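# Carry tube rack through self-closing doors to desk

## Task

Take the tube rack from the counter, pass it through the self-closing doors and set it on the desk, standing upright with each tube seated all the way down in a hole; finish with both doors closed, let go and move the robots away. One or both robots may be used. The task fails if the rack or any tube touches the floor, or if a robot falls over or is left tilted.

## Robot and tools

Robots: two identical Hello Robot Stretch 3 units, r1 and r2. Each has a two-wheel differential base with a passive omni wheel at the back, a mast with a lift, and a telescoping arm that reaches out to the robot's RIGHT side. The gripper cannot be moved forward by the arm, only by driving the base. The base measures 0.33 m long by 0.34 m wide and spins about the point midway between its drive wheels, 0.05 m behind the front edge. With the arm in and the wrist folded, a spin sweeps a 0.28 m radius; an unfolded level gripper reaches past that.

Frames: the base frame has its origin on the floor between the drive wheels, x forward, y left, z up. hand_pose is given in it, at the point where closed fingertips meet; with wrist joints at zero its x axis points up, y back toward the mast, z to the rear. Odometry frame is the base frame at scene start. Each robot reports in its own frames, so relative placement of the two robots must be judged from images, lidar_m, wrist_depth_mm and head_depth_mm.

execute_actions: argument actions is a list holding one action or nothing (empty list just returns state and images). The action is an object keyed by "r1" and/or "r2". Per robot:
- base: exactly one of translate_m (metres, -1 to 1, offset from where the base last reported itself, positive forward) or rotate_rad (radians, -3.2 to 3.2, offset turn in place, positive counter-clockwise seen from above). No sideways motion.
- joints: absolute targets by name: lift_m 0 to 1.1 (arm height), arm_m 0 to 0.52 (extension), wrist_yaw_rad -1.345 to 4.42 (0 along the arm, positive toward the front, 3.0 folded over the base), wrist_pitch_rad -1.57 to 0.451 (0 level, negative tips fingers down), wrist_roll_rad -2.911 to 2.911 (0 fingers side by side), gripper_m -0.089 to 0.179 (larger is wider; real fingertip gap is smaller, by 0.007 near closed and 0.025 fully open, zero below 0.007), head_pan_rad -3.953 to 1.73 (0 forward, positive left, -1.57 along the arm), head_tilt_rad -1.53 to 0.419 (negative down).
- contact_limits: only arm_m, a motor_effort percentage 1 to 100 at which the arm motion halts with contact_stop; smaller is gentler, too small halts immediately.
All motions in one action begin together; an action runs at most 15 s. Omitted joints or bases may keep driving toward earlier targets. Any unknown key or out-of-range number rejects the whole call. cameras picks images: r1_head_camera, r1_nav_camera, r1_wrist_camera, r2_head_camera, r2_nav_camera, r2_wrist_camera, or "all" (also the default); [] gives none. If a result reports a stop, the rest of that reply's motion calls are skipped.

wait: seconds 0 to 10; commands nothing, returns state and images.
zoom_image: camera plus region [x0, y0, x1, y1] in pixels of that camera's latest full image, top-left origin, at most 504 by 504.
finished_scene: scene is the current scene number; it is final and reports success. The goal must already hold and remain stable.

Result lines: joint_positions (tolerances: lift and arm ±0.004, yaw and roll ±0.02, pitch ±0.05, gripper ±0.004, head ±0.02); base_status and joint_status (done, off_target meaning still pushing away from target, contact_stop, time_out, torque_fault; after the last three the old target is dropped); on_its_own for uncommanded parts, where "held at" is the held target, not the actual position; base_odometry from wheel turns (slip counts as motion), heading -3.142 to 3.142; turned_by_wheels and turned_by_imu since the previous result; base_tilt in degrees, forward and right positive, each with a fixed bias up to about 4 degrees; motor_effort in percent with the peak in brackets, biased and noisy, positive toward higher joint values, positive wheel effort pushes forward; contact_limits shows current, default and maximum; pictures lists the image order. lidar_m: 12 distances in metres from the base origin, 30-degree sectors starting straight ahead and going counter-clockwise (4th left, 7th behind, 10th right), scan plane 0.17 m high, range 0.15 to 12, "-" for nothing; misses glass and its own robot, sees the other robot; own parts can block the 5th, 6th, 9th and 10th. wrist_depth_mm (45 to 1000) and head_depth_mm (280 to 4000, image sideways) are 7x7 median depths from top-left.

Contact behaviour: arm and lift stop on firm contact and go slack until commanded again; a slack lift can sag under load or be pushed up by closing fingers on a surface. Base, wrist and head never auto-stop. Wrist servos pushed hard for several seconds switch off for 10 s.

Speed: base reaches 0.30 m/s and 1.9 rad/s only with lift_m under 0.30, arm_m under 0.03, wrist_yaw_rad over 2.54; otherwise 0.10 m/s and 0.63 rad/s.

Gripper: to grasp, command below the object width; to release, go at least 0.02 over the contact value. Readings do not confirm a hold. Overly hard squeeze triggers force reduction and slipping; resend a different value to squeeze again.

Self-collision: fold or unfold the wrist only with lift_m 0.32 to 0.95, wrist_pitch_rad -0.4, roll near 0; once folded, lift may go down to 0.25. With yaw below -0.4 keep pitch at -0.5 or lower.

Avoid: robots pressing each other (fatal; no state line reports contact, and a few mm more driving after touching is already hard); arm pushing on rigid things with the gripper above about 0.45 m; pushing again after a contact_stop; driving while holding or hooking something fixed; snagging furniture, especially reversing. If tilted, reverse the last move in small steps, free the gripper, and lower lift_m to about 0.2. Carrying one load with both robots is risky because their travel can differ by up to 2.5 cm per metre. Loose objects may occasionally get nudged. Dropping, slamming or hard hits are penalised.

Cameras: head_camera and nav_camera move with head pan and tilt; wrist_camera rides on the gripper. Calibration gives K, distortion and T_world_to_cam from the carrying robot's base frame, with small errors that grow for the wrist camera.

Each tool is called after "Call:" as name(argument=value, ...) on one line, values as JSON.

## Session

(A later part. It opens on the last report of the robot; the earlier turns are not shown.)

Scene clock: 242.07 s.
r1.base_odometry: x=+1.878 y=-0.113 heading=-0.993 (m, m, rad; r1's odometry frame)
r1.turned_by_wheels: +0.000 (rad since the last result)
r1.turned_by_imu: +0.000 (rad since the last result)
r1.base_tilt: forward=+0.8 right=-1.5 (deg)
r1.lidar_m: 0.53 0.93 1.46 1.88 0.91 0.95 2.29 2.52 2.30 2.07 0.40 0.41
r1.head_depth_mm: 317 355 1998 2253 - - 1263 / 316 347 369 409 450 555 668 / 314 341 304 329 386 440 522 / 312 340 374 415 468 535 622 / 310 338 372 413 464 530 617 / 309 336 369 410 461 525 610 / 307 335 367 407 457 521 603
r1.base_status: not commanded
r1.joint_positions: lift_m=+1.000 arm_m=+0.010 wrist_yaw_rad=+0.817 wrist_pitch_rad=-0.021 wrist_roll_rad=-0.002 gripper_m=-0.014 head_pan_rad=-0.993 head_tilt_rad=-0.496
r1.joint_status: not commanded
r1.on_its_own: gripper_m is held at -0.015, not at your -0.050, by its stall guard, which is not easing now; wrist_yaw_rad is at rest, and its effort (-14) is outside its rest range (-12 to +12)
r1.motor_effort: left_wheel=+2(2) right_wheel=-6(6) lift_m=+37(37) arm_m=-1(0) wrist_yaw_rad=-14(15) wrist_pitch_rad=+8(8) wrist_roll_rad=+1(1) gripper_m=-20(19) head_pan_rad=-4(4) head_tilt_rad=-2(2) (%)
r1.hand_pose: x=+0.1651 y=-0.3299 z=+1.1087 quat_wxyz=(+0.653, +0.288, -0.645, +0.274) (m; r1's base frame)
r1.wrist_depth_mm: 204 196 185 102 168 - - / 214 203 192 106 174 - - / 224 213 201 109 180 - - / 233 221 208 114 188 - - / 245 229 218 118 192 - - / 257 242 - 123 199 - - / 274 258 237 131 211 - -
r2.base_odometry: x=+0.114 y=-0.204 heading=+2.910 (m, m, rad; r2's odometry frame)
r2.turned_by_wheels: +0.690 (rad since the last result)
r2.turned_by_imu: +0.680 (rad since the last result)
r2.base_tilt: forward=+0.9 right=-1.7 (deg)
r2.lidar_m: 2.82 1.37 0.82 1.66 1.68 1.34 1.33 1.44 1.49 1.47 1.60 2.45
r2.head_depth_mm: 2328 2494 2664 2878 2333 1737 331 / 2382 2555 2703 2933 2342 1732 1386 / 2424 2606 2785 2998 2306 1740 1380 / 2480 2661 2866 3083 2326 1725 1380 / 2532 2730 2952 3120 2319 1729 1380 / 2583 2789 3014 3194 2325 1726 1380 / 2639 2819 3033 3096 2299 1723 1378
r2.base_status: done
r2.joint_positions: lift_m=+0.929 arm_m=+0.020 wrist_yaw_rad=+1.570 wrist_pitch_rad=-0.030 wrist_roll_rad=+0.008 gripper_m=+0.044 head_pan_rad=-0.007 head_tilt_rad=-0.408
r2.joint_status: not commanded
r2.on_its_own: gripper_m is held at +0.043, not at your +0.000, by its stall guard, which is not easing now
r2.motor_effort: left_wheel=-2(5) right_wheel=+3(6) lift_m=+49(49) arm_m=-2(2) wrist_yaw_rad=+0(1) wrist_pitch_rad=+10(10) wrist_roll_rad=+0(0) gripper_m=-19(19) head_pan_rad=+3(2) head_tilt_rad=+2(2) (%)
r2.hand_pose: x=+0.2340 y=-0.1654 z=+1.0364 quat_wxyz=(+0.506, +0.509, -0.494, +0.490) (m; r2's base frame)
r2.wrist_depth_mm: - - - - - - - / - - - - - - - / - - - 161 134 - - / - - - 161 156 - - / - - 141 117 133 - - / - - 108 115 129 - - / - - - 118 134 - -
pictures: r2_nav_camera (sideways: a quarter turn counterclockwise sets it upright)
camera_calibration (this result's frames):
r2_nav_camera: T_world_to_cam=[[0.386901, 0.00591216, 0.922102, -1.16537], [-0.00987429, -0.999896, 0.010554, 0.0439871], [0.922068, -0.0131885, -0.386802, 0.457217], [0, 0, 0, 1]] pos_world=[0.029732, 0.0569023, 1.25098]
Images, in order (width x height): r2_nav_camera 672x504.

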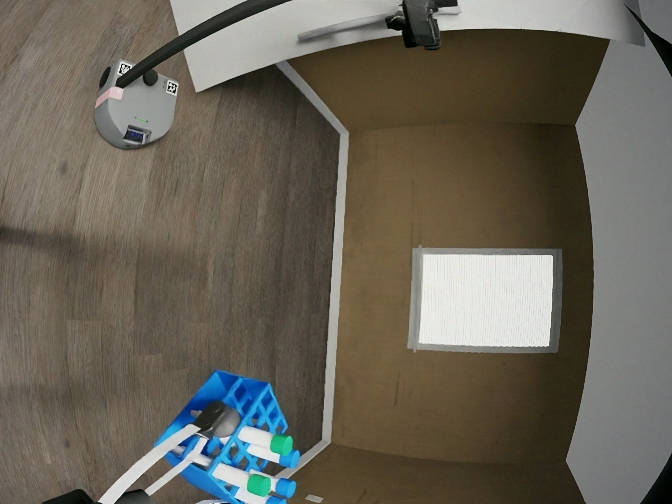

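Call:
execute_actions(actions=[{"r2":{"base":{"translate_m":1.0}}}], cameras=[])

Call:
execute_actions(actions=[{"r2":{"base":{"translate_m":0.62}}}], cameras=[])

Call:
execute_actions(actions=[{"r2":{"base":{"rotate_rad":1.9}}}], cameras=["r2_nav_camera","r2_head_camera"])

Scene clock: 256.23 s.
r1.base_odometry: x=+1.878 y=-0.113 heading=-0.993 (m, m, rad; r1's odometry frame)
r1.turned_by_wheels: +0.000 (rad since the last result)
r1.turned_by_imu: -0.003 (rad since the last result)
r1.base_tilt: forward=+0.9 right=-1.5 (deg)
r1.lidar_m: 0.53 0.93 1.46 1.87 2.05 2.31 2.29 0.64 2.30 2.07 0.40 0.41
r1.head_depth_mm: 318 355 2022 2258 - - 1257 / 317 347 369 409 451 556 667 / 314 341 304 329 386 440 522 / 312 340 374 415 468 535 622 / 311 339 372 413 465 530 618 / 309 337 369 410 461 525 610 / 308 334 368 408 457 521 603
r1.base_status: not commanded
r1.joint_positions: lift_m=+1.000 arm_m=+0.010 wrist_yaw_rad=+0.817 wrist_pitch_rad=-0.021 wrist_roll_rad=-0.002 gripper_m=-0.014 head_pan_rad=-0.993 head_tilt_rad=-0.496
r1.joint_status: not commanded
r1.on_its_own: gripper_m is held at -0.015, not at your -0.050, by its stall guard, which is not easing now; wrist_yaw_rad is at rest, and its effort (-15) is outside its rest range (-12 to +12)
r1.motor_effort: left_wheel=+2(2) right_wheel=-6(5) lift_m=+38(37) arm_m=+0(1) wrist_yaw_rad=-15(15) wrist_pitch_rad=+8(8) wrist_roll_rad=+1(1) gripper_m=-20(19) head_pan_rad=-4(4) head_tilt_rad=-2(2) (%)
r1.hand_pose: x=+0.1651 y=-0.3299 z=+1.1087 quat_wxyz=(+0.653, +0.288, -0.645, +0.274) (m; r1's base frame)
r1.wrist_depth_mm: 206 195 184 102 168 - - / 214 202 192 106 174 - - / 223 212 200 110 180 - - / 233 220 209 114 187 - - / 245 232 217 117 193 - - / 258 242 - 122 199 - - / 274 258 237 130 212 - -
r2.base_odometry: x=-0.859 y=+0.026 heading=+2.910 (m, m, rad; r2's odometry frame)
r2.turned_by_wheels: +0.000 (rad since the last result)
r2.turned_by_imu: +0.003 (rad since the last result)
r2.base_tilt: forward=+0.9 right=-1.7 (deg)
r2.lidar_m: 1.84 1.91 1.53 0.87 1.60 2.33 2.31 2.02 1.63 1.61 1.76 1.85
r2.head_depth_mm: 1499 1601 1711 1861 2005 1728 331 / 1519 1630 1755 1902 2037 1737 1381 / 1551 1664 1790 1950 2086 1748 1381 / 1596 1711 1836 1989 2123 1734 1383 / 1630 1747 1894 2053 2194 1730 1380 / 1662 1793 1925 2097 2215 1722 1377 / 1703 1827 1985 2165 2282 1725 1375
r2.base_status: done
r2.joint_positions: lift_m=+0.929 arm_m=+0.020 wrist_yaw_rad=+1.570 wrist_pitch_rad=-0.030 wrist_roll_rad=+0.008 gripper_m=+0.044 head_pan_rad=-0.007 head_tilt_rad=-0.408
r2.joint_status: not commanded
r2.on_its_own: gripper_m is held at +0.043, not at your +0.000, by its stall guard, which is not easing now
r2.motor_effort: left_wheel=-1(3) right_wheel=+2(7) lift_m=+49(49) arm_m=-3(2) wrist_yaw_rad=+0(0) wrist_pitch_rad=+10(10) wrist_roll_rad=+0(0) gripper_m=-19(18) head_pan_rad=+2(3) head_tilt_rad=+3(3) (%)
r2.hand_pose: x=+0.2340 y=-0.1654 z=+1.0364 quat_wxyz=(+0.506, +0.509, -0.494, +0.490) (m; r2's base frame)
r2.wrist_depth_mm: - - - - - - - / - - - - - - - / - - - 160 134 - - / - - - 161 156 - - / - - 141 117 132 - - / - - 108 115 129 - - / - - - 118 134 - -
pictures: none
No camera images: the call's "cameras" was empty. Leave "cameras" out to get every camera's image.

Scene clock: 263.40 s.
r1.base_odometry: x=+1.878 y=-0.113 heading=-0.993 (m, m, rad; r1's odometry frame)
r1.turned_by_wheels: +0.000 (rad since the last result)
r1.turned_by_imu: -0.002 (rad since the last result)
r1.base_tilt: forward=+0.9 right=-1.5 (deg)
r1.lidar_m: 0.53 0.93 1.46 1.88 2.06 2.31 2.30 2.52 1.05 2.07 0.40 0.41
r1.head_depth_mm: 317 355 2033 2245 - - 1257 / 316 347 369 409 450 556 669 / 314 342 305 329 386 440 522 / 312 340 374 415 468 536 623 / 311 338 372 413 464 530 616 / 309 336 369 410 460 525 610 / 308 335 367 408 457 520 602
r1.base_status: not commanded
r1.joint_positions: lift_m=+1.000 arm_m=+0.010 wrist_yaw_rad=+0.817 wrist_pitch_rad=-0.021 wrist_roll_rad=-0.002 gripper_m=-0.014 head_pan_rad=-0.993 head_tilt_rad=-0.496
r1.joint_status: not commanded
r1.on_its_own: gripper_m is held at -0.015, not at your -0.050, by its stall guard, which is not easing now; wrist_yaw_rad is at rest, and its effort (-14) is outside its rest range (-12 to +12)
r1.motor_effort: left_wheel=+2(2) right_wheel=-6(5) lift_m=+38(37) arm_m=+0(0) wrist_yaw_rad=-14(15) wrist_pitch_rad=+8(8) wrist_roll_rad=+1(1) gripper_m=-20(21) head_pan_rad=-5(4) head_tilt_rad=-2(2) (%)
r1.hand_pose: x=+0.1651 y=-0.3299 z=+1.1087 quat_wxyz=(+0.653, +0.288, -0.645, +0.274) (m; r1's base frame)
r1.wrist_depth_mm: 205 196 186 102 168 - - / 214 202 192 106 174 - - / 222 212 199 110 180 - - / 234 222 208 114 186 - - / 245 231 217 117 192 - - / 258 242 - 123 198 - - / 274 257 239 131 211 - -
r2.base_odometry: x=-1.462 y=+0.168 heading=+2.910 (m, m, rad; r2's odometry frame)
r2.turned_by_wheels: +0.000 (rad since the last result)
r2.turned_by_imu: +0.002 (rad since the last result)
r2.base_tilt: forward=+1.0 right=-1.7 (deg)
r2.lidar_m: 1.23 1.34 1.45 1.44 2.04 1.17 2.92 2.14 1.71 1.70 1.54 1.24
r2.head_depth_mm: 981 1045 1124 1196 1323 1390 331 / 1000 1067 1149 1226 1351 1480 1386 / 1022 1092 1178 1264 1390 1530 1383 / 1038 1115 1201 1301 1427 1559 1386 / 1069 1146 1241 1344 1471 1603 1374 / 1093 1175 1274 1383 1521 1624 1377 / 1114 1202 1300 1423 1571 1670 1374
r2.base_status: done
r2.joint_positions: lift_m=+0.929 arm_m=+0.020 wrist_yaw_rad=+1.570 wrist_pitch_rad=-0.030 wrist_roll_rad=+0.008 gripper_m=+0.044 head_pan_rad=-0.007 head_tilt_rad=-0.408
r2.joint_status: not commanded
r2.on_its_own: gripper_m is held at +0.043, not at your +0.000, by its stall guard, which is not easing now
r2.motor_effort: left_wheel=-2(3) right_wheel=+2(6) lift_m=+49(49) arm_m=-2(2) wrist_yaw_rad=+0(0) wrist_pitch_rad=+10(10) wrist_roll_rad=+0(0) gripper_m=-19(20) head_pan_rad=+3(3) head_tilt_rad=+3(3) (%)
r2.hand_pose: x=+0.2340 y=-0.1654 z=+1.0364 quat_wxyz=(+0.506, +0.509, -0.494, +0.490) (m; r2's base frame)
r2.wrist_depth_mm: - - - - - 972 932 / - - - - - - 931 / - - - 161 134 - 967 / - - - 162 156 - - / - - 140 118 132 - - / - - 108 115 130 - - / - - - 118 134 - -
pictures: none
No camera images: the call's "cameras" was empty. Leave "cameras" out to get every camera's image.

Scene clock: 267.40 s.
r1.base_odometry: x=+1.878 y=-0.113 heading=-0.993 (m, m, rad; r1's odometry frame)
r1.turned_by_wheels: +0.000 (rad since the last result)
r1.turned_by_imu: -0.001 (rad since the last result)
r1.base_tilt: forward=+0.9 right=-1.5 (deg)
r1.lidar_m: 0.53 0.93 1.45 1.87 2.05 2.31 2.29 1.18 1.17 2.06 0.40 0.41
r1.head_depth_mm: 317 355 2026 2255 - - 1259 / 316 348 369 409 451 555 668 / 314 341 305 329 386 440 522 / 312 340 374 415 468 535 623 / 311 339 372 413 465 530 616 / 309 336 370 410 461 525 611 / 307 334 367 407 457 520 603
r1.base_status: not commanded
r1.joint_positions: lift_m=+1.000 arm_m=+0.010 wrist_yaw_rad=+0.817 wrist_pitch_rad=-0.021 wrist_roll_rad=-0.002 gripper_m=-0.014 head_pan_rad=-0.993 head_tilt_rad=-0.496
r1.joint_status: not commanded
r1.on_its_own: gripper_m is held at -0.015, not at your -0.050, by its stall guard, which is not easing now; wrist_yaw_rad is at rest, and its effort (-15) is outside its rest range (-12 to +12)
r1.motor_effort: left_wheel=+2(2) right_wheel=-6(5) lift_m=+38(37) arm_m=-1(1) wrist_yaw_rad=-15(14) wrist_pitch_rad=+8(8) wrist_roll_rad=+1(1) gripper_m=-20(20) head_pan_rad=-4(5) head_tilt_rad=-2(2) (%)
r1.hand_pose: x=+0.1651 y=-0.3299 z=+1.1087 quat_wxyz=(+0.653, +0.288, -0.645, +0.274) (m; r1's base frame)
r1.wrist_depth_mm: 205 196 185 102 168 - - / 214 202 192 106 174 - - / 222 211 200 110 180 - - / 232 221 210 114 187 - - / 244 231 219 117 193 - - / 259 244 - 122 199 - - / 272 256 239 131 213 - -
r2.base_odometry: x=-1.462 y=+0.168 heading=-1.474 (m, m, rad; r2's odometry frame)
r2.turned_by_wheels: +1.900 (rad since the last result)
r2.turned_by_imu: +1.874 (rad since the last result)
r2.base_tilt: forward=+1.1 right=-1.7 (deg)
r2.lidar_m: 1.03 1.17 2.92 2.53 1.79 1.70 1.75 1.29 1.23 1.26 1.51 1.44
r2.head_depth_mm: 1199 1269 1344 1435 1549 1609 331 / 3439 3613 3908 3313 2019 1703 1384 / 3581 3879 - 3540 2327 1736 1384 / 3231 3493 3775 3576 2323 1730 1380 / 2758 2937 3123 3220 2204 1611 1380 / 1086 957 1033 1978 2207 1732 1373 / 1723 1868 2038 2277 2310 1725 1306
r2.base_status: done
r2.joint_positions: lift_m=+0.929 arm_m=+0.020 wrist_yaw_rad=+1.570 wrist_pitch_rad=-0.030 wrist_roll_rad=+0.008 gripper_m=+0.044 head_pan_rad=-0.007 head_tilt_rad=-0.408
r2.joint_status: not commanded
r2.on_its_own: gripper_m is held at +0.043, not at your +0.000, by its stall guard, which is not easing now
r2.motor_effort: left_wheel=-1(5) right_wheel=+2(7) lift_m=+49(49) arm_m=-4(2) wrist_yaw_rad=+0(0) wrist_pitch_rad=+10(10) wrist_roll_rad=+0(0) gripper_m=-19(19) head_pan_rad=+2(2) head_tilt_rad=+3(3) (%)
r2.hand_pose: x=+0.2340 y=-0.1654 z=+1.0364 quat_wxyz=(+0.506, +0.509, -0.494, +0.490) (m; r2's base frame)
r2.wrist_depth_mm: - - - - - - 958 / 839 - - - - - 969 / - - 935 160 133 - - / - - 956 161 156 - - / - - 141 118 132 - - / - - 108 115 129 - - / - - - 118 134 - -
pictures: r2_head_camera (sideways: a quarter turn clockwise sets it upright), r2_nav_camera (sideways: a quarter turn counterclockwise sets it upright)
camera_calibration (this result's frames):
r2_head_camera: T_world_to_cam=[[-0.34957, -0.0229739, -0.936629, 1.24077], [-0.0558558, 0.998432, -0.00364325, 0.0104189], [0.935244, 0.0510426, -0.350305, 0.411132], [0, 0, 0, 1]] pos_world=[0.0498092, -0.00288246, 1.3062]
r2_nav_camera: T_world_to_cam=[[0.386869, 0.00591528, 0.922116, -1.16539], [-0.00986714, -0.999896, 0.010554, 0.0439872], [0.922082, -0.0131816, -0.386771, 0.457176], [0, 0, 0, 1]] pos_world=[0.0297334, 0.0569025, 1.25098]
Images, in order (width x height): r2_head_camera 896x504, r2_nav_camera 672x504.

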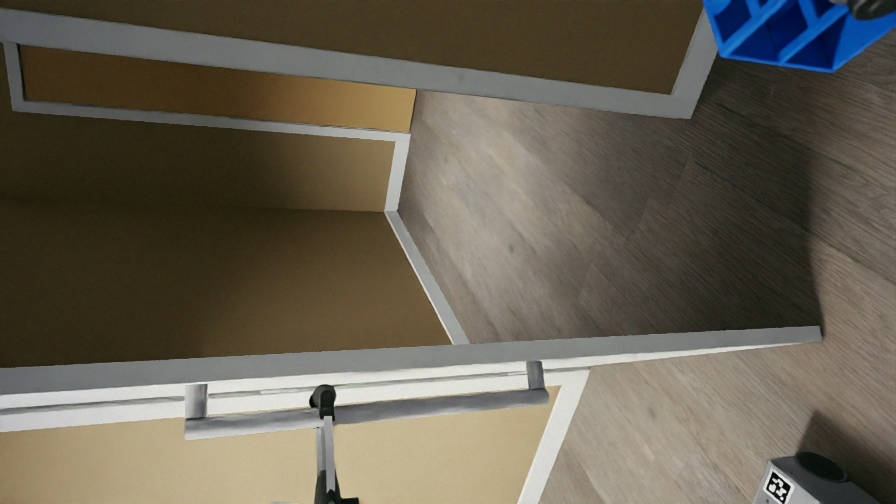

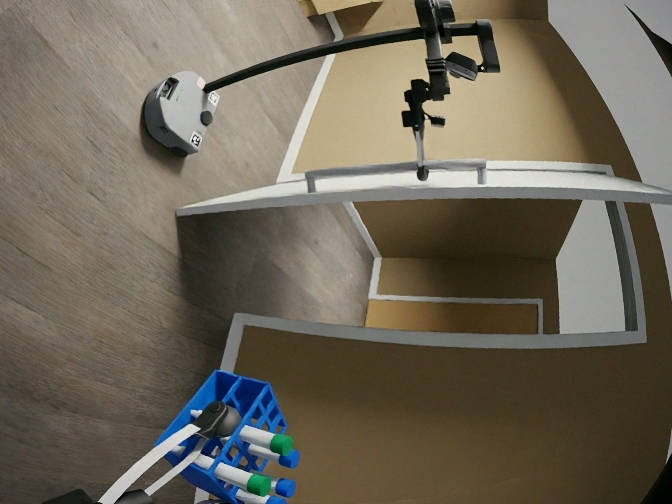

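Call:
execute_actions(actions=[{"r2":{"base":{"translate_m":0.85}}}], cameras=["r2_nav_camera","r2_head_camera"])

Scene clock: 282.57 s.
r1.base_odometry: x=+1.878 y=-0.113 heading=-0.993 (m, m, rad; r1's odometry frame)
r1.turned_by_wheels: +0.000 (rad since the last result)
r1.turned_by_imu: -0.003 (rad since the last result)
r1.base_tilt: forward=+0.8 right=-1.6 (deg)
r1.lidar_m: 0.53 0.93 1.45 1.87 2.05 2.31 2.29 2.53 2.29 0.55 0.40 0.41
r1.head_depth_mm: 317 355 736 2257 - - 1158 / 316 347 369 409 451 555 668 / 314 342 304 329 385 440 521 / 312 340 374 415 469 535 622 / 311 338 372 413 464 530 617 / 309 337 369 410 461 525 610 / 308 335 367 407 458 520 603
r1.base_status: not commanded
r1.joint_positions: lift_m=+1.000 arm_m=+0.010 wrist_yaw_rad=+0.817 wrist_pitch_rad=-0.021 wrist_roll_rad=-0.002 gripper_m=-0.014 head_pan_rad=-0.993 head_tilt_rad=-0.496
r1.joint_status: not commanded
r1.on_its_own: gripper_m is held at -0.015, not at your -0.050, by its stall guard, which is not easing now; wrist_yaw_rad is at rest, and its effort (-14) is outside its rest range (-12 to +12)
r1.motor_effort: left_wheel=+2(2) right_wheel=-5(6) lift_m=+38(37) arm_m=+0(0) wrist_yaw_rad=-14(14) wrist_pitch_rad=+8(8) wrist_roll_rad=+1(1) gripper_m=-20(20) head_pan_rad=-4(5) head_tilt_rad=-2(3) (%)
r1.hand_pose: x=+0.1651 y=-0.3299 z=+1.1087 quat_wxyz=(+0.653, +0.288, -0.645, +0.274) (m; r1's base frame)
r1.wrist_depth_mm: 206 195 185 102 168 - - / 215 203 193 106 172 - - / 224 213 200 110 180 - - / 233 222 209 114 185 571 477 / 246 232 219 117 191 - - / 257 241 - 123 198 - - / 270 260 235 130 211 - -
r2.base_odometry: x=-1.380 y=-0.678 heading=-1.474 (m, m, rad; r2's odometry frame)
r2.turned_by_wheels: +0.000 (rad since the last result)
r2.turned_by_imu: +0.003 (rad since the last result)
r2.base_tilt: forward=+1.1 right=-1.7 (deg)
r2.lidar_m: 2.23 0.32 0.26 0.65 2.57 2.45 2.40 1.70 1.62 1.01 0.72 0.67
r2.head_depth_mm: 2594 2739 2921 3112 2334 1739 331 / 2729 2906 3102 3234 2320 1739 1383 / 2866 3072 3308 3408 2327 1725 1386 / 2542 2757 2951 3080 2332 1729 1385 / 2163 2320 2447 2647 2313 1732 1379 / 1896 1998 2106 2246 2243 1669 1376 / 1678 1764 1119 1165 1150 1041 948
r2.base_status: done
r2.joint_positions: lift_m=+0.929 arm_m=+0.020 wrist_yaw_rad=+1.570 wrist_pitch_rad=-0.030 wrist_roll_rad=+0.008 gripper_m=+0.044 head_pan_rad=-0.007 head_tilt_rad=-0.408
r2.joint_status: not commanded
r2.on_its_own: gripper_m is held at +0.043, not at your +0.000, by its stall guard, which is not easing now
r2.motor_effort: left_wheel=-2(2) right_wheel=+2(7) lift_m=+49(49) arm_m=-3(3) wrist_yaw_rad=+0(0) wrist_pitch_rad=+10(10) wrist_roll_rad=+0(0) gripper_m=-20(19) head_pan_rad=+3(3) head_tilt_rad=+3(3) (%)
r2.hand_pose: x=+0.2340 y=-0.1654 z=+1.0364 quat_wxyz=(+0.506, +0.509, -0.494, +0.490) (m; r2's base frame)
r2.wrist_depth_mm: 610 - - - - 445 400 / 605 - - - - 458 402 / 594 - - 160 133 464 413 / 587 - - 161 156 474 424 / 582 - 140 117 132 482 434 / 578 880 108 115 129 480 441 / 554 - - 118 134 521 450
pictures: r2_head_camera (sideways: a quarter turn clockwise sets it upright), r2_nav_camera (sideways: a quarter turn counterclockwise sets it upright)
camera_calibration (this result's frames):
r2_head_camera: T_world_to_cam=[[-0.349568, -0.022974, -0.936629, 1.24077], [-0.0558561, 0.998432, -0.0036434, 0.0104191], [0.935245, 0.0510429, -0.350303, 0.411129], [0, 0, 0, 1]] pos_world=[0.0498092, -0.00288245, 1.3062]
r2_nav_camera: T_world_to_cam=[[0.386867, 0.00591543, 0.922116, -1.16539], [-0.00986684, -0.999896, 0.0105539, 0.0439872], [0.922083, -0.0131814, -0.386769, 0.457173], [0, 0, 0, 1]] pos_world=[0.0297335, 0.0569025, 1.25098]
Images, in order (width x height): r2_head_camera 896x504, r2_nav_camera 672x504.

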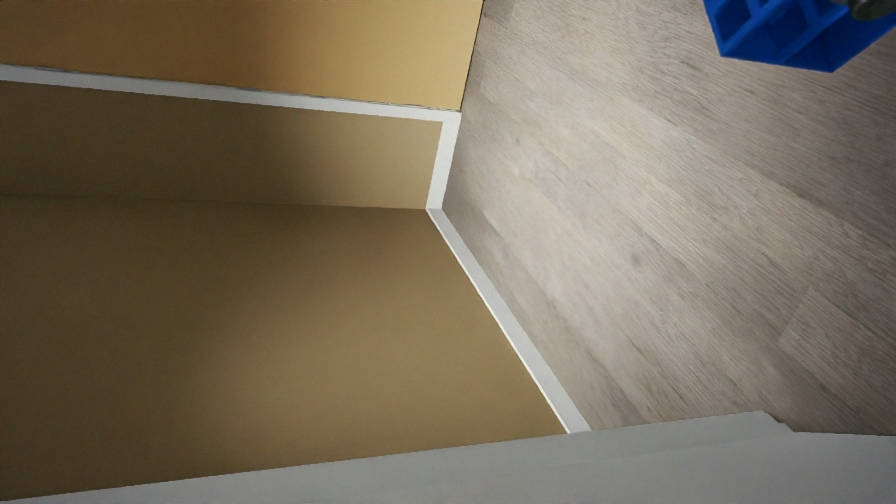

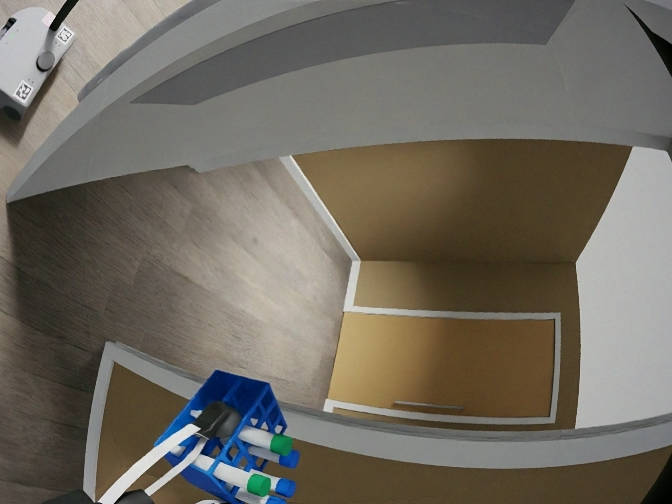

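Call:
execute_actions(actions=[{"r2":{"base":{"translate_m":0.5}}}], cameras=["r2_nav_camera"])

Call:
execute_actions(actions=[{"r2":{"base":{"translate_m":0.6}}}], cameras=["r2_nav_camera","r2_head_camera"])

Scene clock: 293.00 s.
r1.base_odometry: x=+1.878 y=-0.113 heading=-0.993 (m, m, rad; r1's odometry frame)
r1.turned_by_wheels: +0.000 (rad since the last result)
r1.turned_by_imu: -0.002 (rad since the last result)
r1.base_tilt: forward=+0.9 right=-1.6 (deg)
r1.lidar_m: 0.53 0.93 1.45 1.87 2.05 2.31 2.29 2.52 2.29 2.06 0.40 0.41
r1.head_depth_mm: 317 355 2028 2244 - - 1265 / 316 347 369 409 451 555 668 / 314 341 305 329 386 440 521 / 312 340 375 415 468 535 624 / 311 338 372 413 465 530 617 / 309 336 370 410 460 526 611 / 308 334 367 407 457 520 603
r1.base_status: not commanded
r1.joint_positions: lift_m=+1.000 arm_m=+0.010 wrist_yaw_rad=+0.817 wrist_pitch_rad=-0.021 wrist_roll_rad=-0.002 gripper_m=-0.014 head_pan_rad=-0.993 head_tilt_rad=-0.496
r1.joint_status: not commanded
r1.on_its_own: gripper_m is held at -0.015, not at your -0.050, by its stall guard, which is not easing now; wrist_yaw_rad is at rest, and its effort (-15) is outside its rest range (-12 to +12)
r1.motor_effort: left_wheel=+2(2) right_wheel=-6(5) lift_m=+38(37) arm_m=-1(1) wrist_yaw_rad=-15(14) wrist_pitch_rad=+8(8) wrist_roll_rad=+1(1) gripper_m=-19(20) head_pan_rad=-4(4) head_tilt_rad=-2(2) (%)
r1.hand_pose: x=+0.1651 y=-0.3299 z=+1.1087 quat_wxyz=(+0.653, +0.288, -0.645, +0.274) (m; r1's base frame)
r1.wrist_depth_mm: 206 195 185 102 168 - - / 215 203 192 106 173 - - / 222 212 200 110 180 - - / 235 222 208 114 187 - - / 244 231 219 117 193 - - / 260 243 - 123 197 - - / 269 257 237 130 212 - -
r2.base_odometry: x=-1.331 y=-1.175 heading=-1.474 (m, m, rad; r2's odometry frame)
r2.turned_by_wheels: +0.000 (rad since the last result)
r2.turned_by_imu: +0.001 (rad since the last result)
r2.base_tilt: forward=+0.9 right=-1.7 (deg)
r2.lidar_m: 1.89 0.60 0.34 0.29 0.29 0.33 2.74 1.94 1.13 0.35 0.33 2.58
r2.head_depth_mm: 2195 2336 2491 2639 2335 1744 331 / 2322 2469 2651 2835 2340 1738 1378 / 2423 2599 2788 2968 2344 1734 1381 / 2140 2289 2490 2703 2334 1730 1376 / 1833 1939 2062 2227 2199 1728 1375 / 1594 1678 1775 1879 2008 1727 1375 / 1412 1485 1559 1650 1738 1715 1374
r2.base_status: done
r2.joint_positions: lift_m=+0.929 arm_m=+0.020 wrist_yaw_rad=+1.570 wrist_pitch_rad=-0.030 wrist_roll_rad=+0.008 gripper_m=+0.044 head_pan_rad=-0.007 head_tilt_rad=-0.408
r2.joint_status: not commanded
r2.on_its_own: gripper_m is held at +0.043, not at your +0.000, by its stall guard, which is not easing now
r2.motor_effort: left_wheel=-2(3) right_wheel=+2(6) lift_m=+49(49) arm_m=-3(2) wrist_yaw_rad=+1(0) wrist_pitch_rad=+10(10) wrist_roll_rad=+0(0) gripper_m=-19(19) head_pan_rad=+3(3) head_tilt_rad=+3(3) (%)
r2.hand_pose: x=+0.2340 y=-0.1654 z=+1.0364 quat_wxyz=(+0.506, +0.509, -0.494, +0.490) (m; r2's base frame)
r2.wrist_depth_mm: - - - - - - - / - - - - - - - / - - - 160 134 - - / - - - 161 156 - - / - - 140 118 132 - - / - - 108 115 129 - - / - - - 118 134 - -
pictures: r2_nav_camera (sideways: a quarter turn counterclockwise sets it upright)
camera_calibration (this result's frames):
r2_nav_camera: T_world_to_cam=[[0.386866, 0.0059155, 0.922117, -1.16539], [-0.00986671, -0.999896, 0.0105539, 0.0439872], [0.922083, -0.0131812, -0.386767, 0.457171], [0, 0, 0, 1]] pos_world=[0.0297335, 0.0569025, 1.25098]
Images, in order (width x height): r2_nav_camera 672x504.

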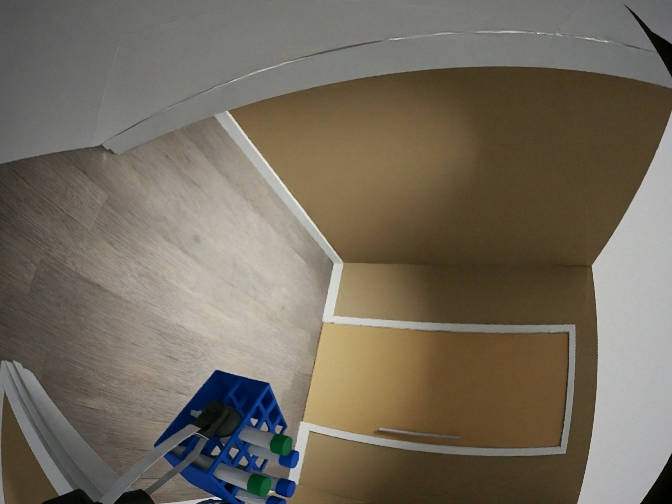

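Scene clock: 299.97 s.
r1.base_odometry: x=+1.878 y=-0.113 heading=-0.993 (m, m, rad; r1's odometry frame)
r1.turned_by_wheels: +0.000 (rad since the last result)
r1.turned_by_imu: -0.002 (rad since the last result)
r1.base_tilt: forward=+0.8 right=-1.5 (deg)
r1.lidar_m: 0.53 0.93 1.45 1.87 2.06 2.31 2.30 2.53 2.29 2.06 0.40 0.41
r1.head_depth_mm: 317 355 2018 2252 - - 1261 / 316 347 369 409 451 556 667 / 314 341 304 329 386 440 521 / 312 340 375 415 468 535 623 / 310 338 372 413 465 529 617 / 309 337 369 410 461 526 610 / 307 335 367 407 457 520 604
r1.base_status: not commanded
r1.joint_positions: lift_m=+1.000 arm_m=+0.010 wrist_yaw_rad=+0.817 wrist_pitch_rad=-0.021 wrist_roll_rad=-0.002 gripper_m=-0.014 head_pan_rad=-0.993 head_tilt_rad=-0.496
r1.joint_status: not commanded
r1.on_its_own: gripper_m is held at -0.015, not at your -0.050, by its stall guard, which is not easing now; wrist_yaw_rad is at rest, and its effort (-15) is outside its rest range (-12 to +12)
r1.motor_effort: left_wheel=+2(2) right_wheel=-5(5) lift_m=+38(37) arm_m=-1(0) wrist_yaw_rad=-15(14) wrist_pitch_rad=+8(8) wrist_roll_rad=+1(1) gripper_m=-20(20) head_pan_rad=-4(5) head_tilt_rad=-2(2) (%)
r1.hand_pose: x=+0.1651 y=-0.3299 z=+1.1087 quat_wxyz=(+0.653, +0.288, -0.645, +0.274) (m; r1's base frame)
r1.wrist_depth_mm: 206 195 186 102 168 - - / 213 202 193 106 173 - - / 224 211 200 110 180 - - / 235 222 209 114 187 - - / 247 233 218 117 192 - - / 258 243 - 123 199 - - / 271 257 238 131 211 - -
r2.base_odometry: x=-1.274 y=-1.773 heading=-1.474 (m, m, rad; r2's odometry frame)
r2.turned_by_wheels: +0.000 (rad since the last result)
r2.turned_by_imu: +0.002 (rad since the last result)
r2.base_tilt: forward=+0.9 right=-1.7 (deg)
r2.lidar_m: 1.47 1.04 0.75 0.44 0.45 0.52 0.89 0.53 0.53 1.12 1.50 2.06
r2.head_depth_mm: 1751 1853 1966 2084 2200 1742 331 / 1836 1951 2079 2249 2303 1741 1385 / 1905 2047 2200 2378 2335 1736 1379 / 1640 1774 1917 2078 2153 1735 1380 / 1409 1503 1607 1718 1850 1737 1381 / 1238 1305 1376 1466 1560 1614 1381 / 1097 1148 1205 1274 1346 1426 1381
r2.base_status: done
r2.joint_positions: lift_m=+0.929 arm_m=+0.020 wrist_yaw_rad=+1.570 wrist_pitch_rad=-0.030 wrist_roll_rad=+0.008 gripper_m=+0.044 head_pan_rad=-0.007 head_tilt_rad=-0.408
r2.joint_status: not commanded
r2.on_its_own: gripper_m is held at +0.043, not at your +0.000, by its stall guard, which is not easing now
r2.motor_effort: left_wheel=-2(3) right_wheel=+2(6) lift_m=+49(49) arm_m=-2(2) wrist_yaw_rad=+0(0) wrist_pitch_rad=+10(10) wrist_roll_rad=+0(0) gripper_m=-20(20) head_pan_rad=+2(2) head_tilt_rad=+3(3) (%)
r2.hand_pose: x=+0.2340 y=-0.1654 z=+1.0364 quat_wxyz=(+0.506, +0.509, -0.494, +0.490) (m; r2's base frame)
r2.wrist_depth_mm: 869 - - - - - - / 896 - - - - - - / 901 - - 160 133 - - / 906 - - 162 156 - - / 902 - 140 118 132 - - / 922 - 108 115 129 - - / 939 - - 118 134 - -
pictures: r2_head_camera (sideways: a quarter turn clockwise sets it upright), r2_nav_camera (sideways: a quarter turn counterclockwise sets it upright)
camera_calibration (this result's frames):
r2_head_camera: T_world_to_cam=[[-0.349564, -0.022974, -0.936631, 1.24077], [-0.055856, 0.998432, -0.00364364, 0.0104194], [0.935246, 0.0510427, -0.350299, 0.411124], [0, 0, 0, 1]] pos_world=[0.0498092, -0.00288245, 1.3062]
r2_nav_camera: T_world_to_cam=[[0.386864, 0.0059154, 0.922118, -1.16539], [-0.00986701, -0.999896, 0.0105539, 0.0439872], [0.922084, -0.0131815, -0.386765, 0.457168], [0, 0, 0, 1]] pos_world=[0.0297337, 0.0569025, 1.25098]
Images, in order (width x height): r2_head_camera 896x504, r2_nav_camera 672x504.

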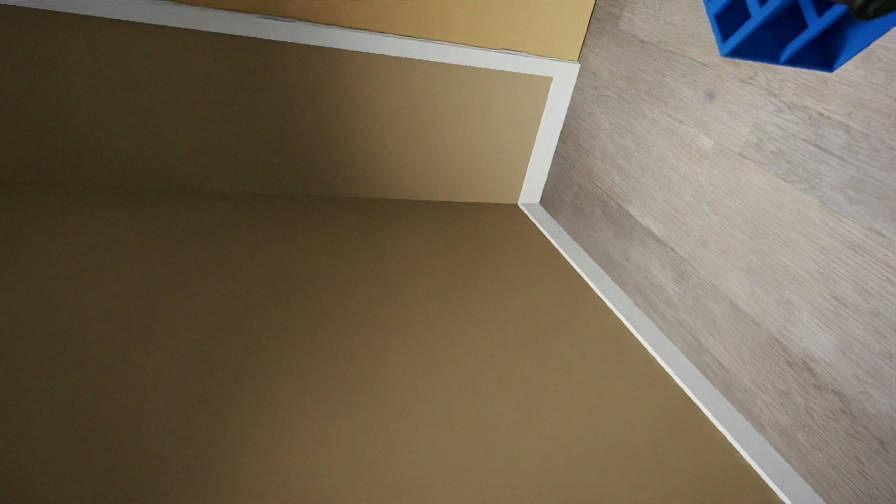

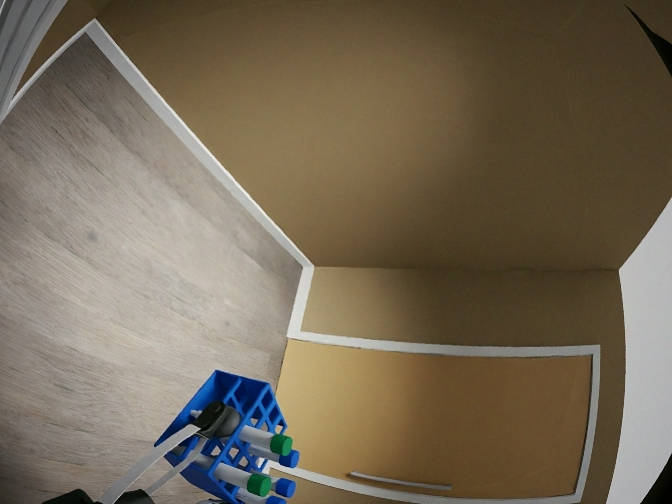

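Call:
execute_actions(actions=[{"r2":{"base":{"rotate_rad":-0.49},"joints":{"head_tilt_rad":-0.1}}}], cameras=["r2_nav_camera","r2_head_camera"])

Scene clock: 307.67 s.
r1.base_odometry: x=+1.878 y=-0.113 heading=-0.993 (m, m, rad; r1's odometry frame)
r1.turned_by_wheels: +0.000 (rad since the last result)
r1.turned_by_imu: -0.001 (rad since the last result)
r1.base_tilt: forward=+0.7 right=-1.5 (deg)
r1.lidar_m: 0.53 0.93 1.45 1.88 2.05 2.31 2.29 2.53 2.29 2.07 0.40 0.41
r1.head_depth_mm: 317 355 2019 2256 - - 1259 / 316 347 369 409 451 555 669 / 313 342 304 329 385 439 521 / 313 340 374 415 468 535 623 / 311 338 373 413 464 530 617 / 309 337 369 410 461 525 611 / 308 335 367 407 457 521 604
r1.base_status: not commanded
r1.joint_positions: lift_m=+1.000 arm_m=+0.010 wrist_yaw_rad=+0.817 wrist_pitch_rad=-0.021 wrist_roll_rad=-0.002 gripper_m=-0.014 head_pan_rad=-0.993 head_tilt_rad=-0.496
r1.joint_status: not commanded
r1.on_its_own: gripper_m is held at -0.015, not at your -0.050, by its stall guard, which is not easing now; wrist_yaw_rad is at rest, and its effort (-15) is outside its rest range (-12 to +12)
r1.motor_effort: left_wheel=+2(2) right_wheel=-6(5) lift_m=+37(37) arm_m=-1(1) wrist_yaw_rad=-15(15) wrist_pitch_rad=+8(7) wrist_roll_rad=+1(1) gripper_m=-19(20) head_pan_rad=-5(4) head_tilt_rad=-3(2) (%)
r1.hand_pose: x=+0.1651 y=-0.3299 z=+1.1087 quat_wxyz=(+0.653, +0.288, -0.645, +0.274) (m; r1's base frame)
r1.wrist_depth_mm: 204 196 185 102 167 - - / 213 202 193 106 173 - - / 223 212 200 110 179 - - / 232 221 206 114 187 - - / 246 232 220 118 193 - - / 257 243 - 123 198 - - / 271 258 238 131 211 - -
r2.base_odometry: x=-1.274 y=-1.773 heading=-1.964 (m, m, rad; r2's odometry frame)
r2.turned_by_wheels: -0.490 (rad since the last result)
r2.turned_by_imu: -0.484 (rad since the last result)
r2.base_tilt: forward=+1.0 right=-1.6 (deg)
r2.lidar_m: 2.06 1.43 1.04 0.66 0.45 0.45 0.53 0.94 0.53 0.59 1.13 1.54
r2.head_depth_mm: 1923 1949 1984 2024 2049 2087 1903 / 1936 1959 1993 2032 2073 2105 1901 / 1930 1974 2008 2054 2085 2132 1891 / 1940 1989 2012 2057 2101 2133 1876 / 1951 1991 2018 2067 2109 2155 1879 / 1968 1996 2026 2065 2112 2152 1872 / 1976 2018 2037 2094 2138 2187 1847
r2.base_status: done
r2.joint_positions: lift_m=+0.929 arm_m=+0.020 wrist_yaw_rad=+1.570 wrist_pitch_rad=-0.030 wrist_roll_rad=+0.008 gripper_m=+0.044 head_pan_rad=-0.007 head_tilt_rad=-0.112
r2.joint_status: all done
r2.on_its_own: gripper_m is held at +0.043, not at your +0.000, by its stall guard, which is not easing now
r2.motor_effort: left_wheel=+2(5) right_wheel=-3(7) lift_m=+49(49) arm_m=-2(3) wrist_yaw_rad=+0(1) wrist_pitch_rad=+10(10) wrist_roll_rad=+0(0) gripper_m=-19(19) head_pan_rad=+1(3) head_tilt_rad=+4(21) (%)
r2.hand_pose: x=+0.2340 y=-0.1654 z=+1.0364 quat_wxyz=(+0.506, +0.509, -0.494, +0.490) (m; r2's base frame)
r2.wrist_depth_mm: - - - - - - - / - - - - - - - / - - - 161 133 - - / - - - 162 156 - - / - - 140 117 133 - - / - - 108 115 129 - - / - - - 118 134 - -
pictures: r2_head_camera (sideways: a quarter turn clockwise sets it upright), r2_nav_camera (sideways: a quarter turn counterclockwise sets it upright)
camera_calibration (this result's frames):
r2_head_camera: T_world_to_cam=[[-0.0610673, -0.0250072, -0.99782, 1.31905], [-0.0521952, 0.998398, -0.0218273, 0.0340751], [0.996768, 0.0507485, -0.0622747, 0.0358532], [0, 0, 0, 1]] pos_world=[0.0465921, -0.00285428, 1.31915]
r2_nav_camera: T_world_to_cam=[[0.100976, 0.00793578, 0.994857, -1.25872], [-0.0126844, -0.999877, 0.00926326, 0.0456808], [0.994808, -0.0135545, -0.100863, 0.084606], [0, 0, 0, 1]] pos_world=[0.0435125, 0.0568109, 1.26035]
Images, in order (width x height): r2_head_camera 896x504, r2_nav_camera 672x504.

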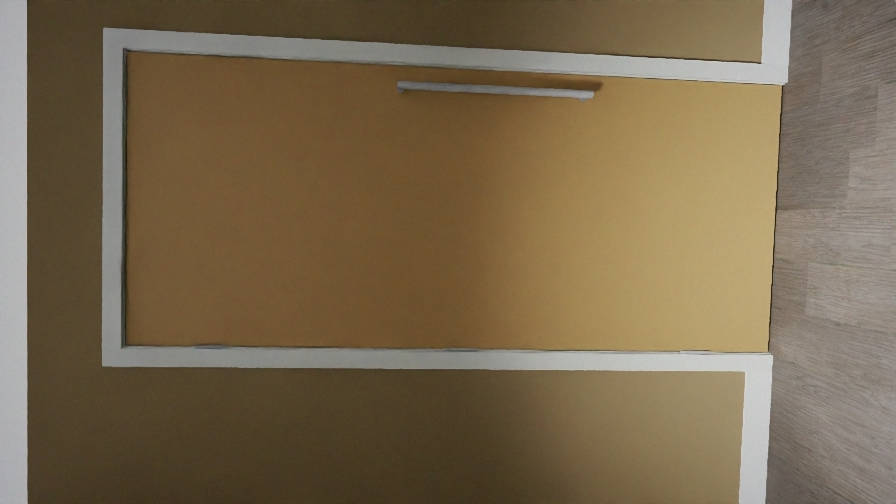

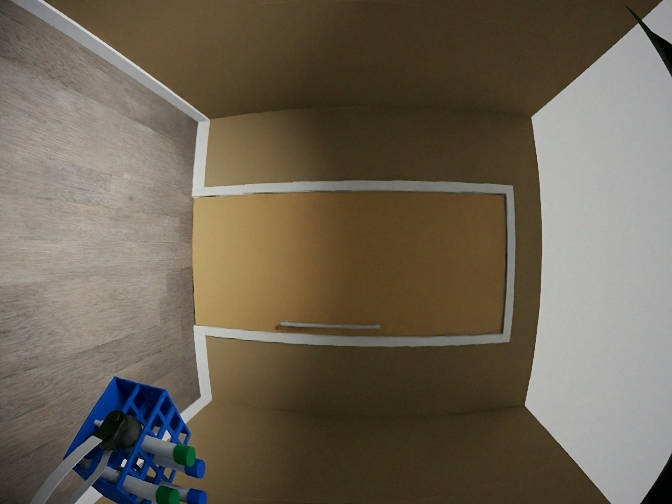

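Call:
execute_actions(actions=[{"r2":{"joints":{"head_pan_rad":-3.14,"head_tilt_rad":-0.6,"wrist_yaw_rad":2.0}}}], cameras=["r2_nav_camera","r2_wrist_camera"])

Scene clock: 334.40 s.
r1.base_odometry: x=+1.878 y=-0.113 heading=-0.993 (m, m, rad; r1's odometry frame)
r1.turned_by_wheels: +0.000 (rad since the last result)
r1.turned_by_imu: -0.001 (rad since the last result)
r1.base_tilt: forward=+0.8 right=-1.5 (deg)
r1.lidar_m: 0.53 0.93 1.45 1.87 2.05 2.31 2.29 2.53 2.29 2.06 0.40 0.41
r1.head_depth_mm: 317 355 2019 2256 - - 1261 / 316 347 369 409 451 555 670 / 314 341 304 329 386 440 522 / 312 340 374 415 468 535 624 / 311 338 372 413 465 530 616 / 309 336 369 410 462 525 609 / 308 335 367 407 457 521 604
r1.base_status: not commanded
r1.joint_positions: lift_m=+1.000 arm_m=+0.010 wrist_yaw_rad=+0.817 wrist_pitch_rad=-0.021 wrist_roll_rad=-0.002 gripper_m=-0.014 head_pan_rad=-0.993 head_tilt_rad=-0.496
r1.joint_status: not commanded
r1.on_its_own: gripper_m is held at -0.015, not at your -0.050, by its stall guard, which is not easing now; wrist_yaw_rad is at rest, and its effort (-15) is outside its rest range (-12 to +12)
r1.motor_effort: left_wheel=+2(2) right_wheel=-6(5) lift_m=+38(37) arm_m=+0(0) wrist_yaw_rad=-15(14) wrist_pitch_rad=+8(8) wrist_roll_rad=+1(1) gripper_m=-19(19) head_pan_rad=-4(5) head_tilt_rad=-2(2) (%)
r1.hand_pose: x=+0.1651 y=-0.3299 z=+1.1087 quat_wxyz=(+0.653, +0.288, -0.645, +0.274) (m; r1's base frame)
r1.wrist_depth_mm: 204 195 185 102 168 - - / 214 203 193 106 174 - - / 223 212 201 110 180 - - / 233 223 209 114 187 - - / 247 233 218 118 192 - - / 260 244 - 123 199 - - / 270 258 236 131 212 - -
r2.base_odometry: x=-1.274 y=-1.773 heading=-1.964 (m, m, rad; r2's odometry frame)
r2.turned_by_wheels: +0.000 (rad since the last result)
r2.turned_by_imu: +0.000 (rad since the last result)
r2.base_tilt: forward=+0.9 right=-1.6 (deg)
r2.lidar_m: 2.06 1.43 1.04 0.66 0.45 0.45 0.53 0.94 0.53 0.59 1.13 1.54
r2.head_depth_mm: 422 454 490 523 - - - / 463 501 547 591 - - - / 512 560 617 684 - - - / 573 633 708 804 928 1067 - / 650 731 830 962 1148 1388 - / 748 3222 3418 2462 1838 1515 - / 3013 3340 3540 2457 1846 1516 -
r2.base_status: not commanded
r2.joint_positions: lift_m=+0.929 arm_m=+0.020 wrist_yaw_rad=+1.997 wrist_pitch_rad=-0.030 wrist_roll_rad=+0.008 gripper_m=+0.044 head_pan_rad=-3.133 head_tilt_rad=-0.592
r2.joint_status: all done
r2.on_its_own: gripper_m is held at +0.043, not at your +0.000, by its stall guard, which is not easing now
r2.motor_effort: left_wheel=+2(2) right_wheel=-3(3) lift_m=+49(49) arm_m=-3(2) wrist_yaw_rad=+3(2) wrist_pitch_rad=+10(10) wrist_roll_rad=+0(0) gripper_m=-19(19) head_pan_rad=-2(31) head_tilt_rad=-3(22) (%)
r2.hand_pose: x=+0.2112 y=-0.0597 z=+1.0364 quat_wxyz=(+0.391, +0.602, -0.375, +0.586) (m; r2's base frame)
r2.wrist_depth_mm: 909 - - - - - - / 917 - - - - - - / 930 - - 161 133 - - / 919 - - 162 156 - - / 943 - 140 118 132 - - / 962 - 108 115 129 - - / 991 - - 118 134 - -
pictures: r2_nav_camera (sideways: a quarter turn counterclockwise sets it upright), r2_wrist_camera
camera_calibration (this result's frames):
r2_nav_camera: T_world_to_cam=[[-0.549047, -0.0134805, 0.835683, -1.04694], [-0.00796396, 0.999909, 0.0108973, 0.0435312], [-0.835754, -0.000672234, -0.549104, 0.679126], [0, 0, 0, 1]] pos_world=[-0.00689079, -0.0571839, 1.24735]
r2_wrist_camera: T_world_to_cam=[[0.459189, -0.888335, -0.00262678, -0.142878], [-0.183255, -0.0918321, -0.978767, 1.07822], [0.869231, 0.44992, -0.20496, 0.215233], [0, 0, 0, 1]] pos_world=[0.0761098, -0.124746, 1.09906]
Images, in order (width x height): r2_nav_camera 672x504, r2_wrist_camera 644x364.

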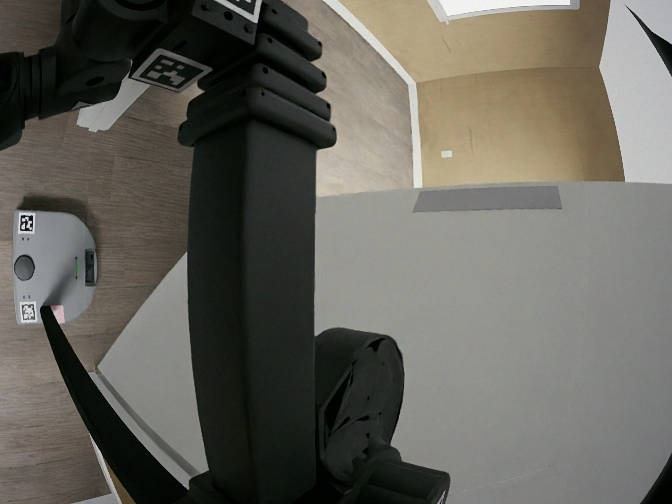

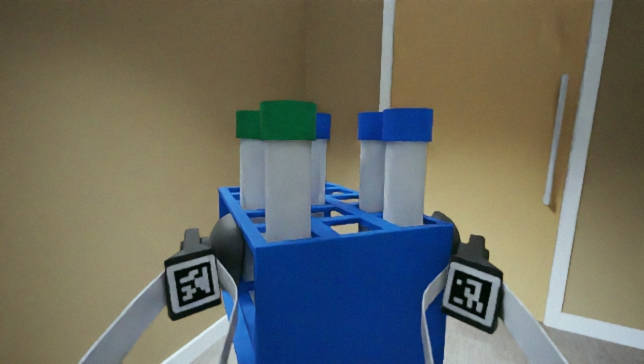

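Call:
execute_actions(actions=[{"r2":{"base":{"translate_m":-0.2}}}], cameras=["r2_nav_camera"])

Call:
execute_actions(actions=[{"r1":{"joints":{"gripper_m":0.12}}}], cameras=["r2_nav_camera","r1_nav_camera"])

Scene clock: 342.97 s.
r1.base_odometry: x=+1.878 y=-0.113 heading=-0.993 (m, m, rad; r1's odometry frame)
r1.turned_by_wheels: +0.000 (rad since the last result)
r1.turned_by_imu: -0.001 (rad since the last result)
r1.base_tilt: forward=+0.7 right=-1.5 (deg)
r1.lidar_m: 0.53 0.93 1.46 1.87 2.06 2.31 2.30 2.52 2.29 2.07 0.40 0.41
r1.head_depth_mm: 317 355 2033 2251 - - 1262 / 316 347 369 409 450 556 670 / 314 341 304 328 386 440 521 / 312 340 374 415 468 535 623 / 310 339 371 413 465 529 618 / 309 336 369 411 461 525 611 / 308 335 367 407 457 520 603
r1.base_status: not commanded
r1.joint_positions: lift_m=+1.000 arm_m=+0.010 wrist_yaw_rad=+0.817 wrist_pitch_rad=-0.021 wrist_roll_rad=-0.002 gripper_m=-0.014 head_pan_rad=-0.993 head_tilt_rad=-0.496
r1.joint_status: not commanded
r1.on_its_own: gripper_m is held at -0.015, not at your -0.050, by its stall guard, which is not easing now; wrist_yaw_rad is at rest, and its effort (-14) is outside its rest range (-12 to +12)
r1.motor_effort: left_wheel=+2(2) right_wheel=-5(5) lift_m=+38(37) arm_m=+0(0) wrist_yaw_rad=-14(14) wrist_pitch_rad=+8(8) wrist_roll_rad=+1(1) gripper_m=-19(19) head_pan_rad=-5(5) head_tilt_rad=-2(2) (%)
r1.hand_pose: x=+0.1651 y=-0.3299 z=+1.1087 quat_wxyz=(+0.653, +0.288, -0.645, +0.274) (m; r1's base frame)
r1.wrist_depth_mm: 205 195 186 102 167 - - / 213 203 193 106 173 - - / 224 213 198 110 180 - - / 234 222 208 114 187 - - / 245 231 218 118 192 - - / 256 244 - 123 199 - - / 273 257 238 131 212 - -
r2.base_odometry: x=-1.197 y=-1.588 heading=-1.964 (m, m, rad; r2's odometry frame)
r2.turned_by_wheels: +0.000 (rad since the last result)
r2.turned_by_imu: -0.001 (rad since the last result)
r2.base_tilt: forward=+1.0 right=-1.7 (deg)
r2.lidar_m: 2.26 1.42 1.03 0.36 0.32 0.32 0.37 0.65 2.21 0.49 1.13 1.55
r2.head_depth_mm: 289 307 332 354 - - - / 313 339 370 400 - - - / 346 378 417 463 - - - / 387 428 478 542 626 721 - / 439 492 560 651 773 926 - / 508 577 674 819 1712 1520 - / 2734 3094 3400 2432 1833 1513 -
r2.base_status: done
r2.joint_positions: lift_m=+0.929 arm_m=+0.020 wrist_yaw_rad=+1.997 wrist_pitch_rad=-0.030 wrist_roll_rad=+0.008 gripper_m=+0.044 head_pan_rad=-3.133 head_tilt_rad=-0.592
r2.joint_status: not commanded
r2.on_its_own: gripper_m is held at +0.043, not at your +0.000, by its stall guard, which is not easing now
r2.motor_effort: left_wheel=+2(2) right_wheel=-3(7) lift_m=+49(49) arm_m=-2(2) wrist_yaw_rad=+1(3) wrist_pitch_rad=+10(10) wrist_roll_rad=+0(0) gripper_m=-19(19) head_pan_rad=-2(4) head_tilt_rad=-3(3) (%)
r2.hand_pose: x=+0.2112 y=-0.0597 z=+1.0364 quat_wxyz=(+0.391, +0.602, -0.375, +0.586) (m; r2's base frame)
r2.wrist_depth_mm: 920 - - - - - - / 930 - - - - - - / 945 - - 162 133 - - / 931 - - 162 157 - - / 966 - 141 118 132 - - / 966 - 108 115 129 - - / 991 - - 118 134 - -
pictures: r2_nav_camera (sideways: a quarter turn counterclockwise sets it upright)
camera_calibration (this result's frames):
r2_nav_camera: T_world_to_cam=[[-0.549145, -0.0134313, 0.835619, -1.04686], [-0.00787415, 0.99991, 0.0108974, 0.0435305], [-0.83569, -0.000595563, -0.549201, 0.679252], [0, 0, 0, 1]] pos_world=[-0.0068897, -0.0571827, 1.24735]
Images, in order (width x height): r2_nav_camera 672x504.

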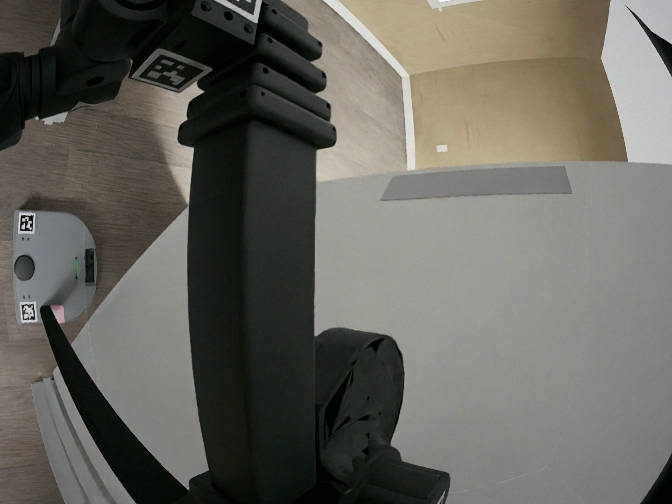

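Scene clock: 344.80 s.
r1.base_odometry: x=+1.878 y=-0.113 heading=-0.993 (m, m, rad; r1's odometry frame)
r1.turned_by_wheels: +0.000 (rad since the last result)
r1.turned_by_imu: -0.001 (rad since the last result)
r1.base_tilt: forward=+0.8 right=-1.5 (deg)
r1.lidar_m: 0.62 0.93 1.45 1.88 2.05 2.30 2.29 2.52 2.29 2.07 0.53 0.53
r1.head_depth_mm: 1608 1810 2049 2238 - - 1256 / 1388 1539 1721 1952 1960 1488 1292 / 385 422 466 517 594 753 915 / 435 473 518 574 657 742 863 / 430 467 512 559 634 717 828 / 421 457 500 552 615 693 797 / 414 447 488 537 595 671 766
r1.base_status: not commanded
r1.joint_positions: lift_m=+1.000 arm_m=+0.010 wrist_yaw_rad=+0.803 wrist_pitch_rad=-0.021 wrist_roll_rad=-0.002 gripper_m=+0.120 head_pan_rad=-0.993 head_tilt_rad=-0.496
r1.joint_status: all done
r1.motor_effort: left_wheel=+1(3) right_wheel=+0(5) lift_m=+38(37) arm_m=+0(1) wrist_yaw_rad=-2(14) wrist_pitch_rad=+8(8) wrist_roll_rad=+1(1) gripper_m=+1(79) head_pan_rad=-5(4) head_tilt_rad=-3(2) (%)
r1.hand_pose: x=+0.1625 y=-0.3326 z=+1.1087 quat_wxyz=(+0.655, +0.283, -0.647, +0.269) (m; r1's base frame)
r1.wrist_depth_mm: 311 311 313 306 315 - - / 320 321 323 316 - - - / 337 338 333 331 - - - / 345 351 348 343 - - - / 360 361 362 354 367 - - / 376 - 377 374 387 - - / 397 396 396 392 - - -
r2.base_odometry: x=-1.197 y=-1.588 heading=-1.964 (m, m, rad; r2's odometry frame)
r2.turned_by_wheels: +0.000 (rad since the last result)
r2.turned_by_imu: +0.000 (rad since the last result)
r2.base_tilt: forward=+1.0 right=-1.7 (deg)
r2.lidar_m: 2.26 1.43 1.04 0.35 0.28 0.27 0.29 0.43 2.21 0.50 1.13 1.54
r2.head_depth_mm: - - - - - - - / - - 287 302 - - - / - 286 303 336 - - - / - 300 334 379 436 503 - / 297 329 372 429 505 594 - / 325 367 421 494 598 728 - / 361 414 484 582 733 1430 -
r2.base_status: not commanded
r2.joint_positions: lift_m=+0.929 arm_m=+0.020 wrist_yaw_rad=+1.997 wrist_pitch_rad=-0.030 wrist_roll_rad=+0.008 gripper_m=+0.044 head_pan_rad=-3.133 head_tilt_rad=-0.592
r2.joint_status: not commanded
r2.on_its_own: gripper_m is held at +0.043, not at your +0.000, by its stall guard, which is not easing now
r2.motor_effort: left_wheel=+2(2) right_wheel=-3(3) lift_m=+49(49) arm_m=-2(2) wrist_yaw_rad=+2(2) wrist_pitch_rad=+10(10) wrist_roll_rad=+0(0) gripper_m=-19(20) head_pan_rad=-3(4) head_tilt_rad=-3(3) (%)
r2.hand_pose: x=+0.2112 y=-0.0597 z=+1.0364 quat_wxyz=(+0.391, +0.602, -0.375, +0.586) (m; r2's base frame)
r2.wrist_depth_mm: 916 - - - - - - / 915 - - - - - - / 939 - - 160 134 - - / 947 - - 162 156 - - / 952 - 140 117 133 - - / 964 - 108 115 129 - - / 970 - - 118 134 - -
pictures: r1_nav_camera (sideways: a quarter turn counterclockwise sets it upright), r2_nav_camera (sideways: a quarter turn counterclockwise sets it upright)
camera_calibration (this result's frames):
r1_nav_camera: T_world_to_cam=[[0.230065, -0.454236, 0.860662, -1.07661], [-0.865855, -0.499268, -0.0320481, 0.0943194], [0.444258, -0.737835, -0.508167, 0.614553], [0, 0, 0, 1]] pos_world=[0.0563366, 0.0114952, 1.24191]
r2_nav_camera: T_world_to_cam=[[-0.549145, -0.0134313, 0.835619, -1.04686], [-0.00787415, 0.99991, 0.0108974, 0.0435305], [-0.83569, -0.000595563, -0.549201, 0.679252], [0, 0, 0, 1]] pos_world=[-0.0068897, -0.0571827, 1.24735]
Images, in order (width x height): r1_nav_camera 672x504, r2_nav_camera 672x504.

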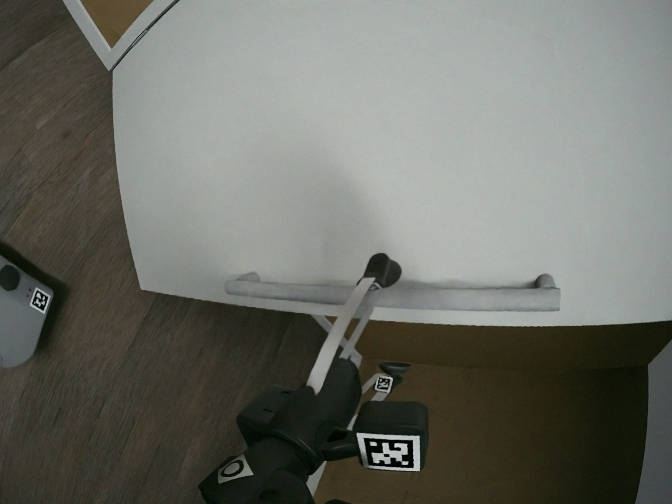

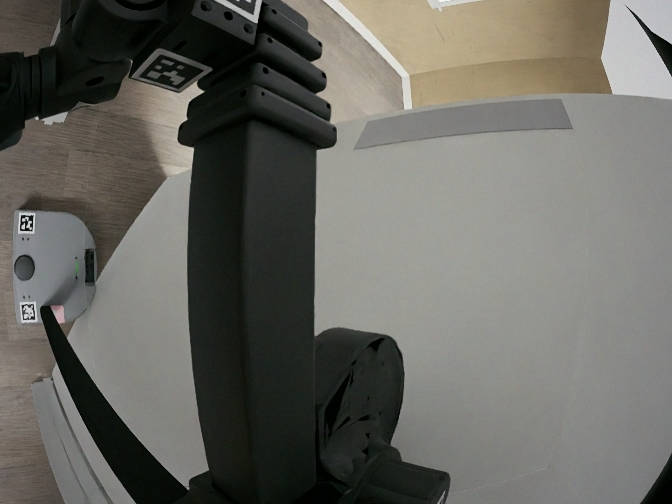

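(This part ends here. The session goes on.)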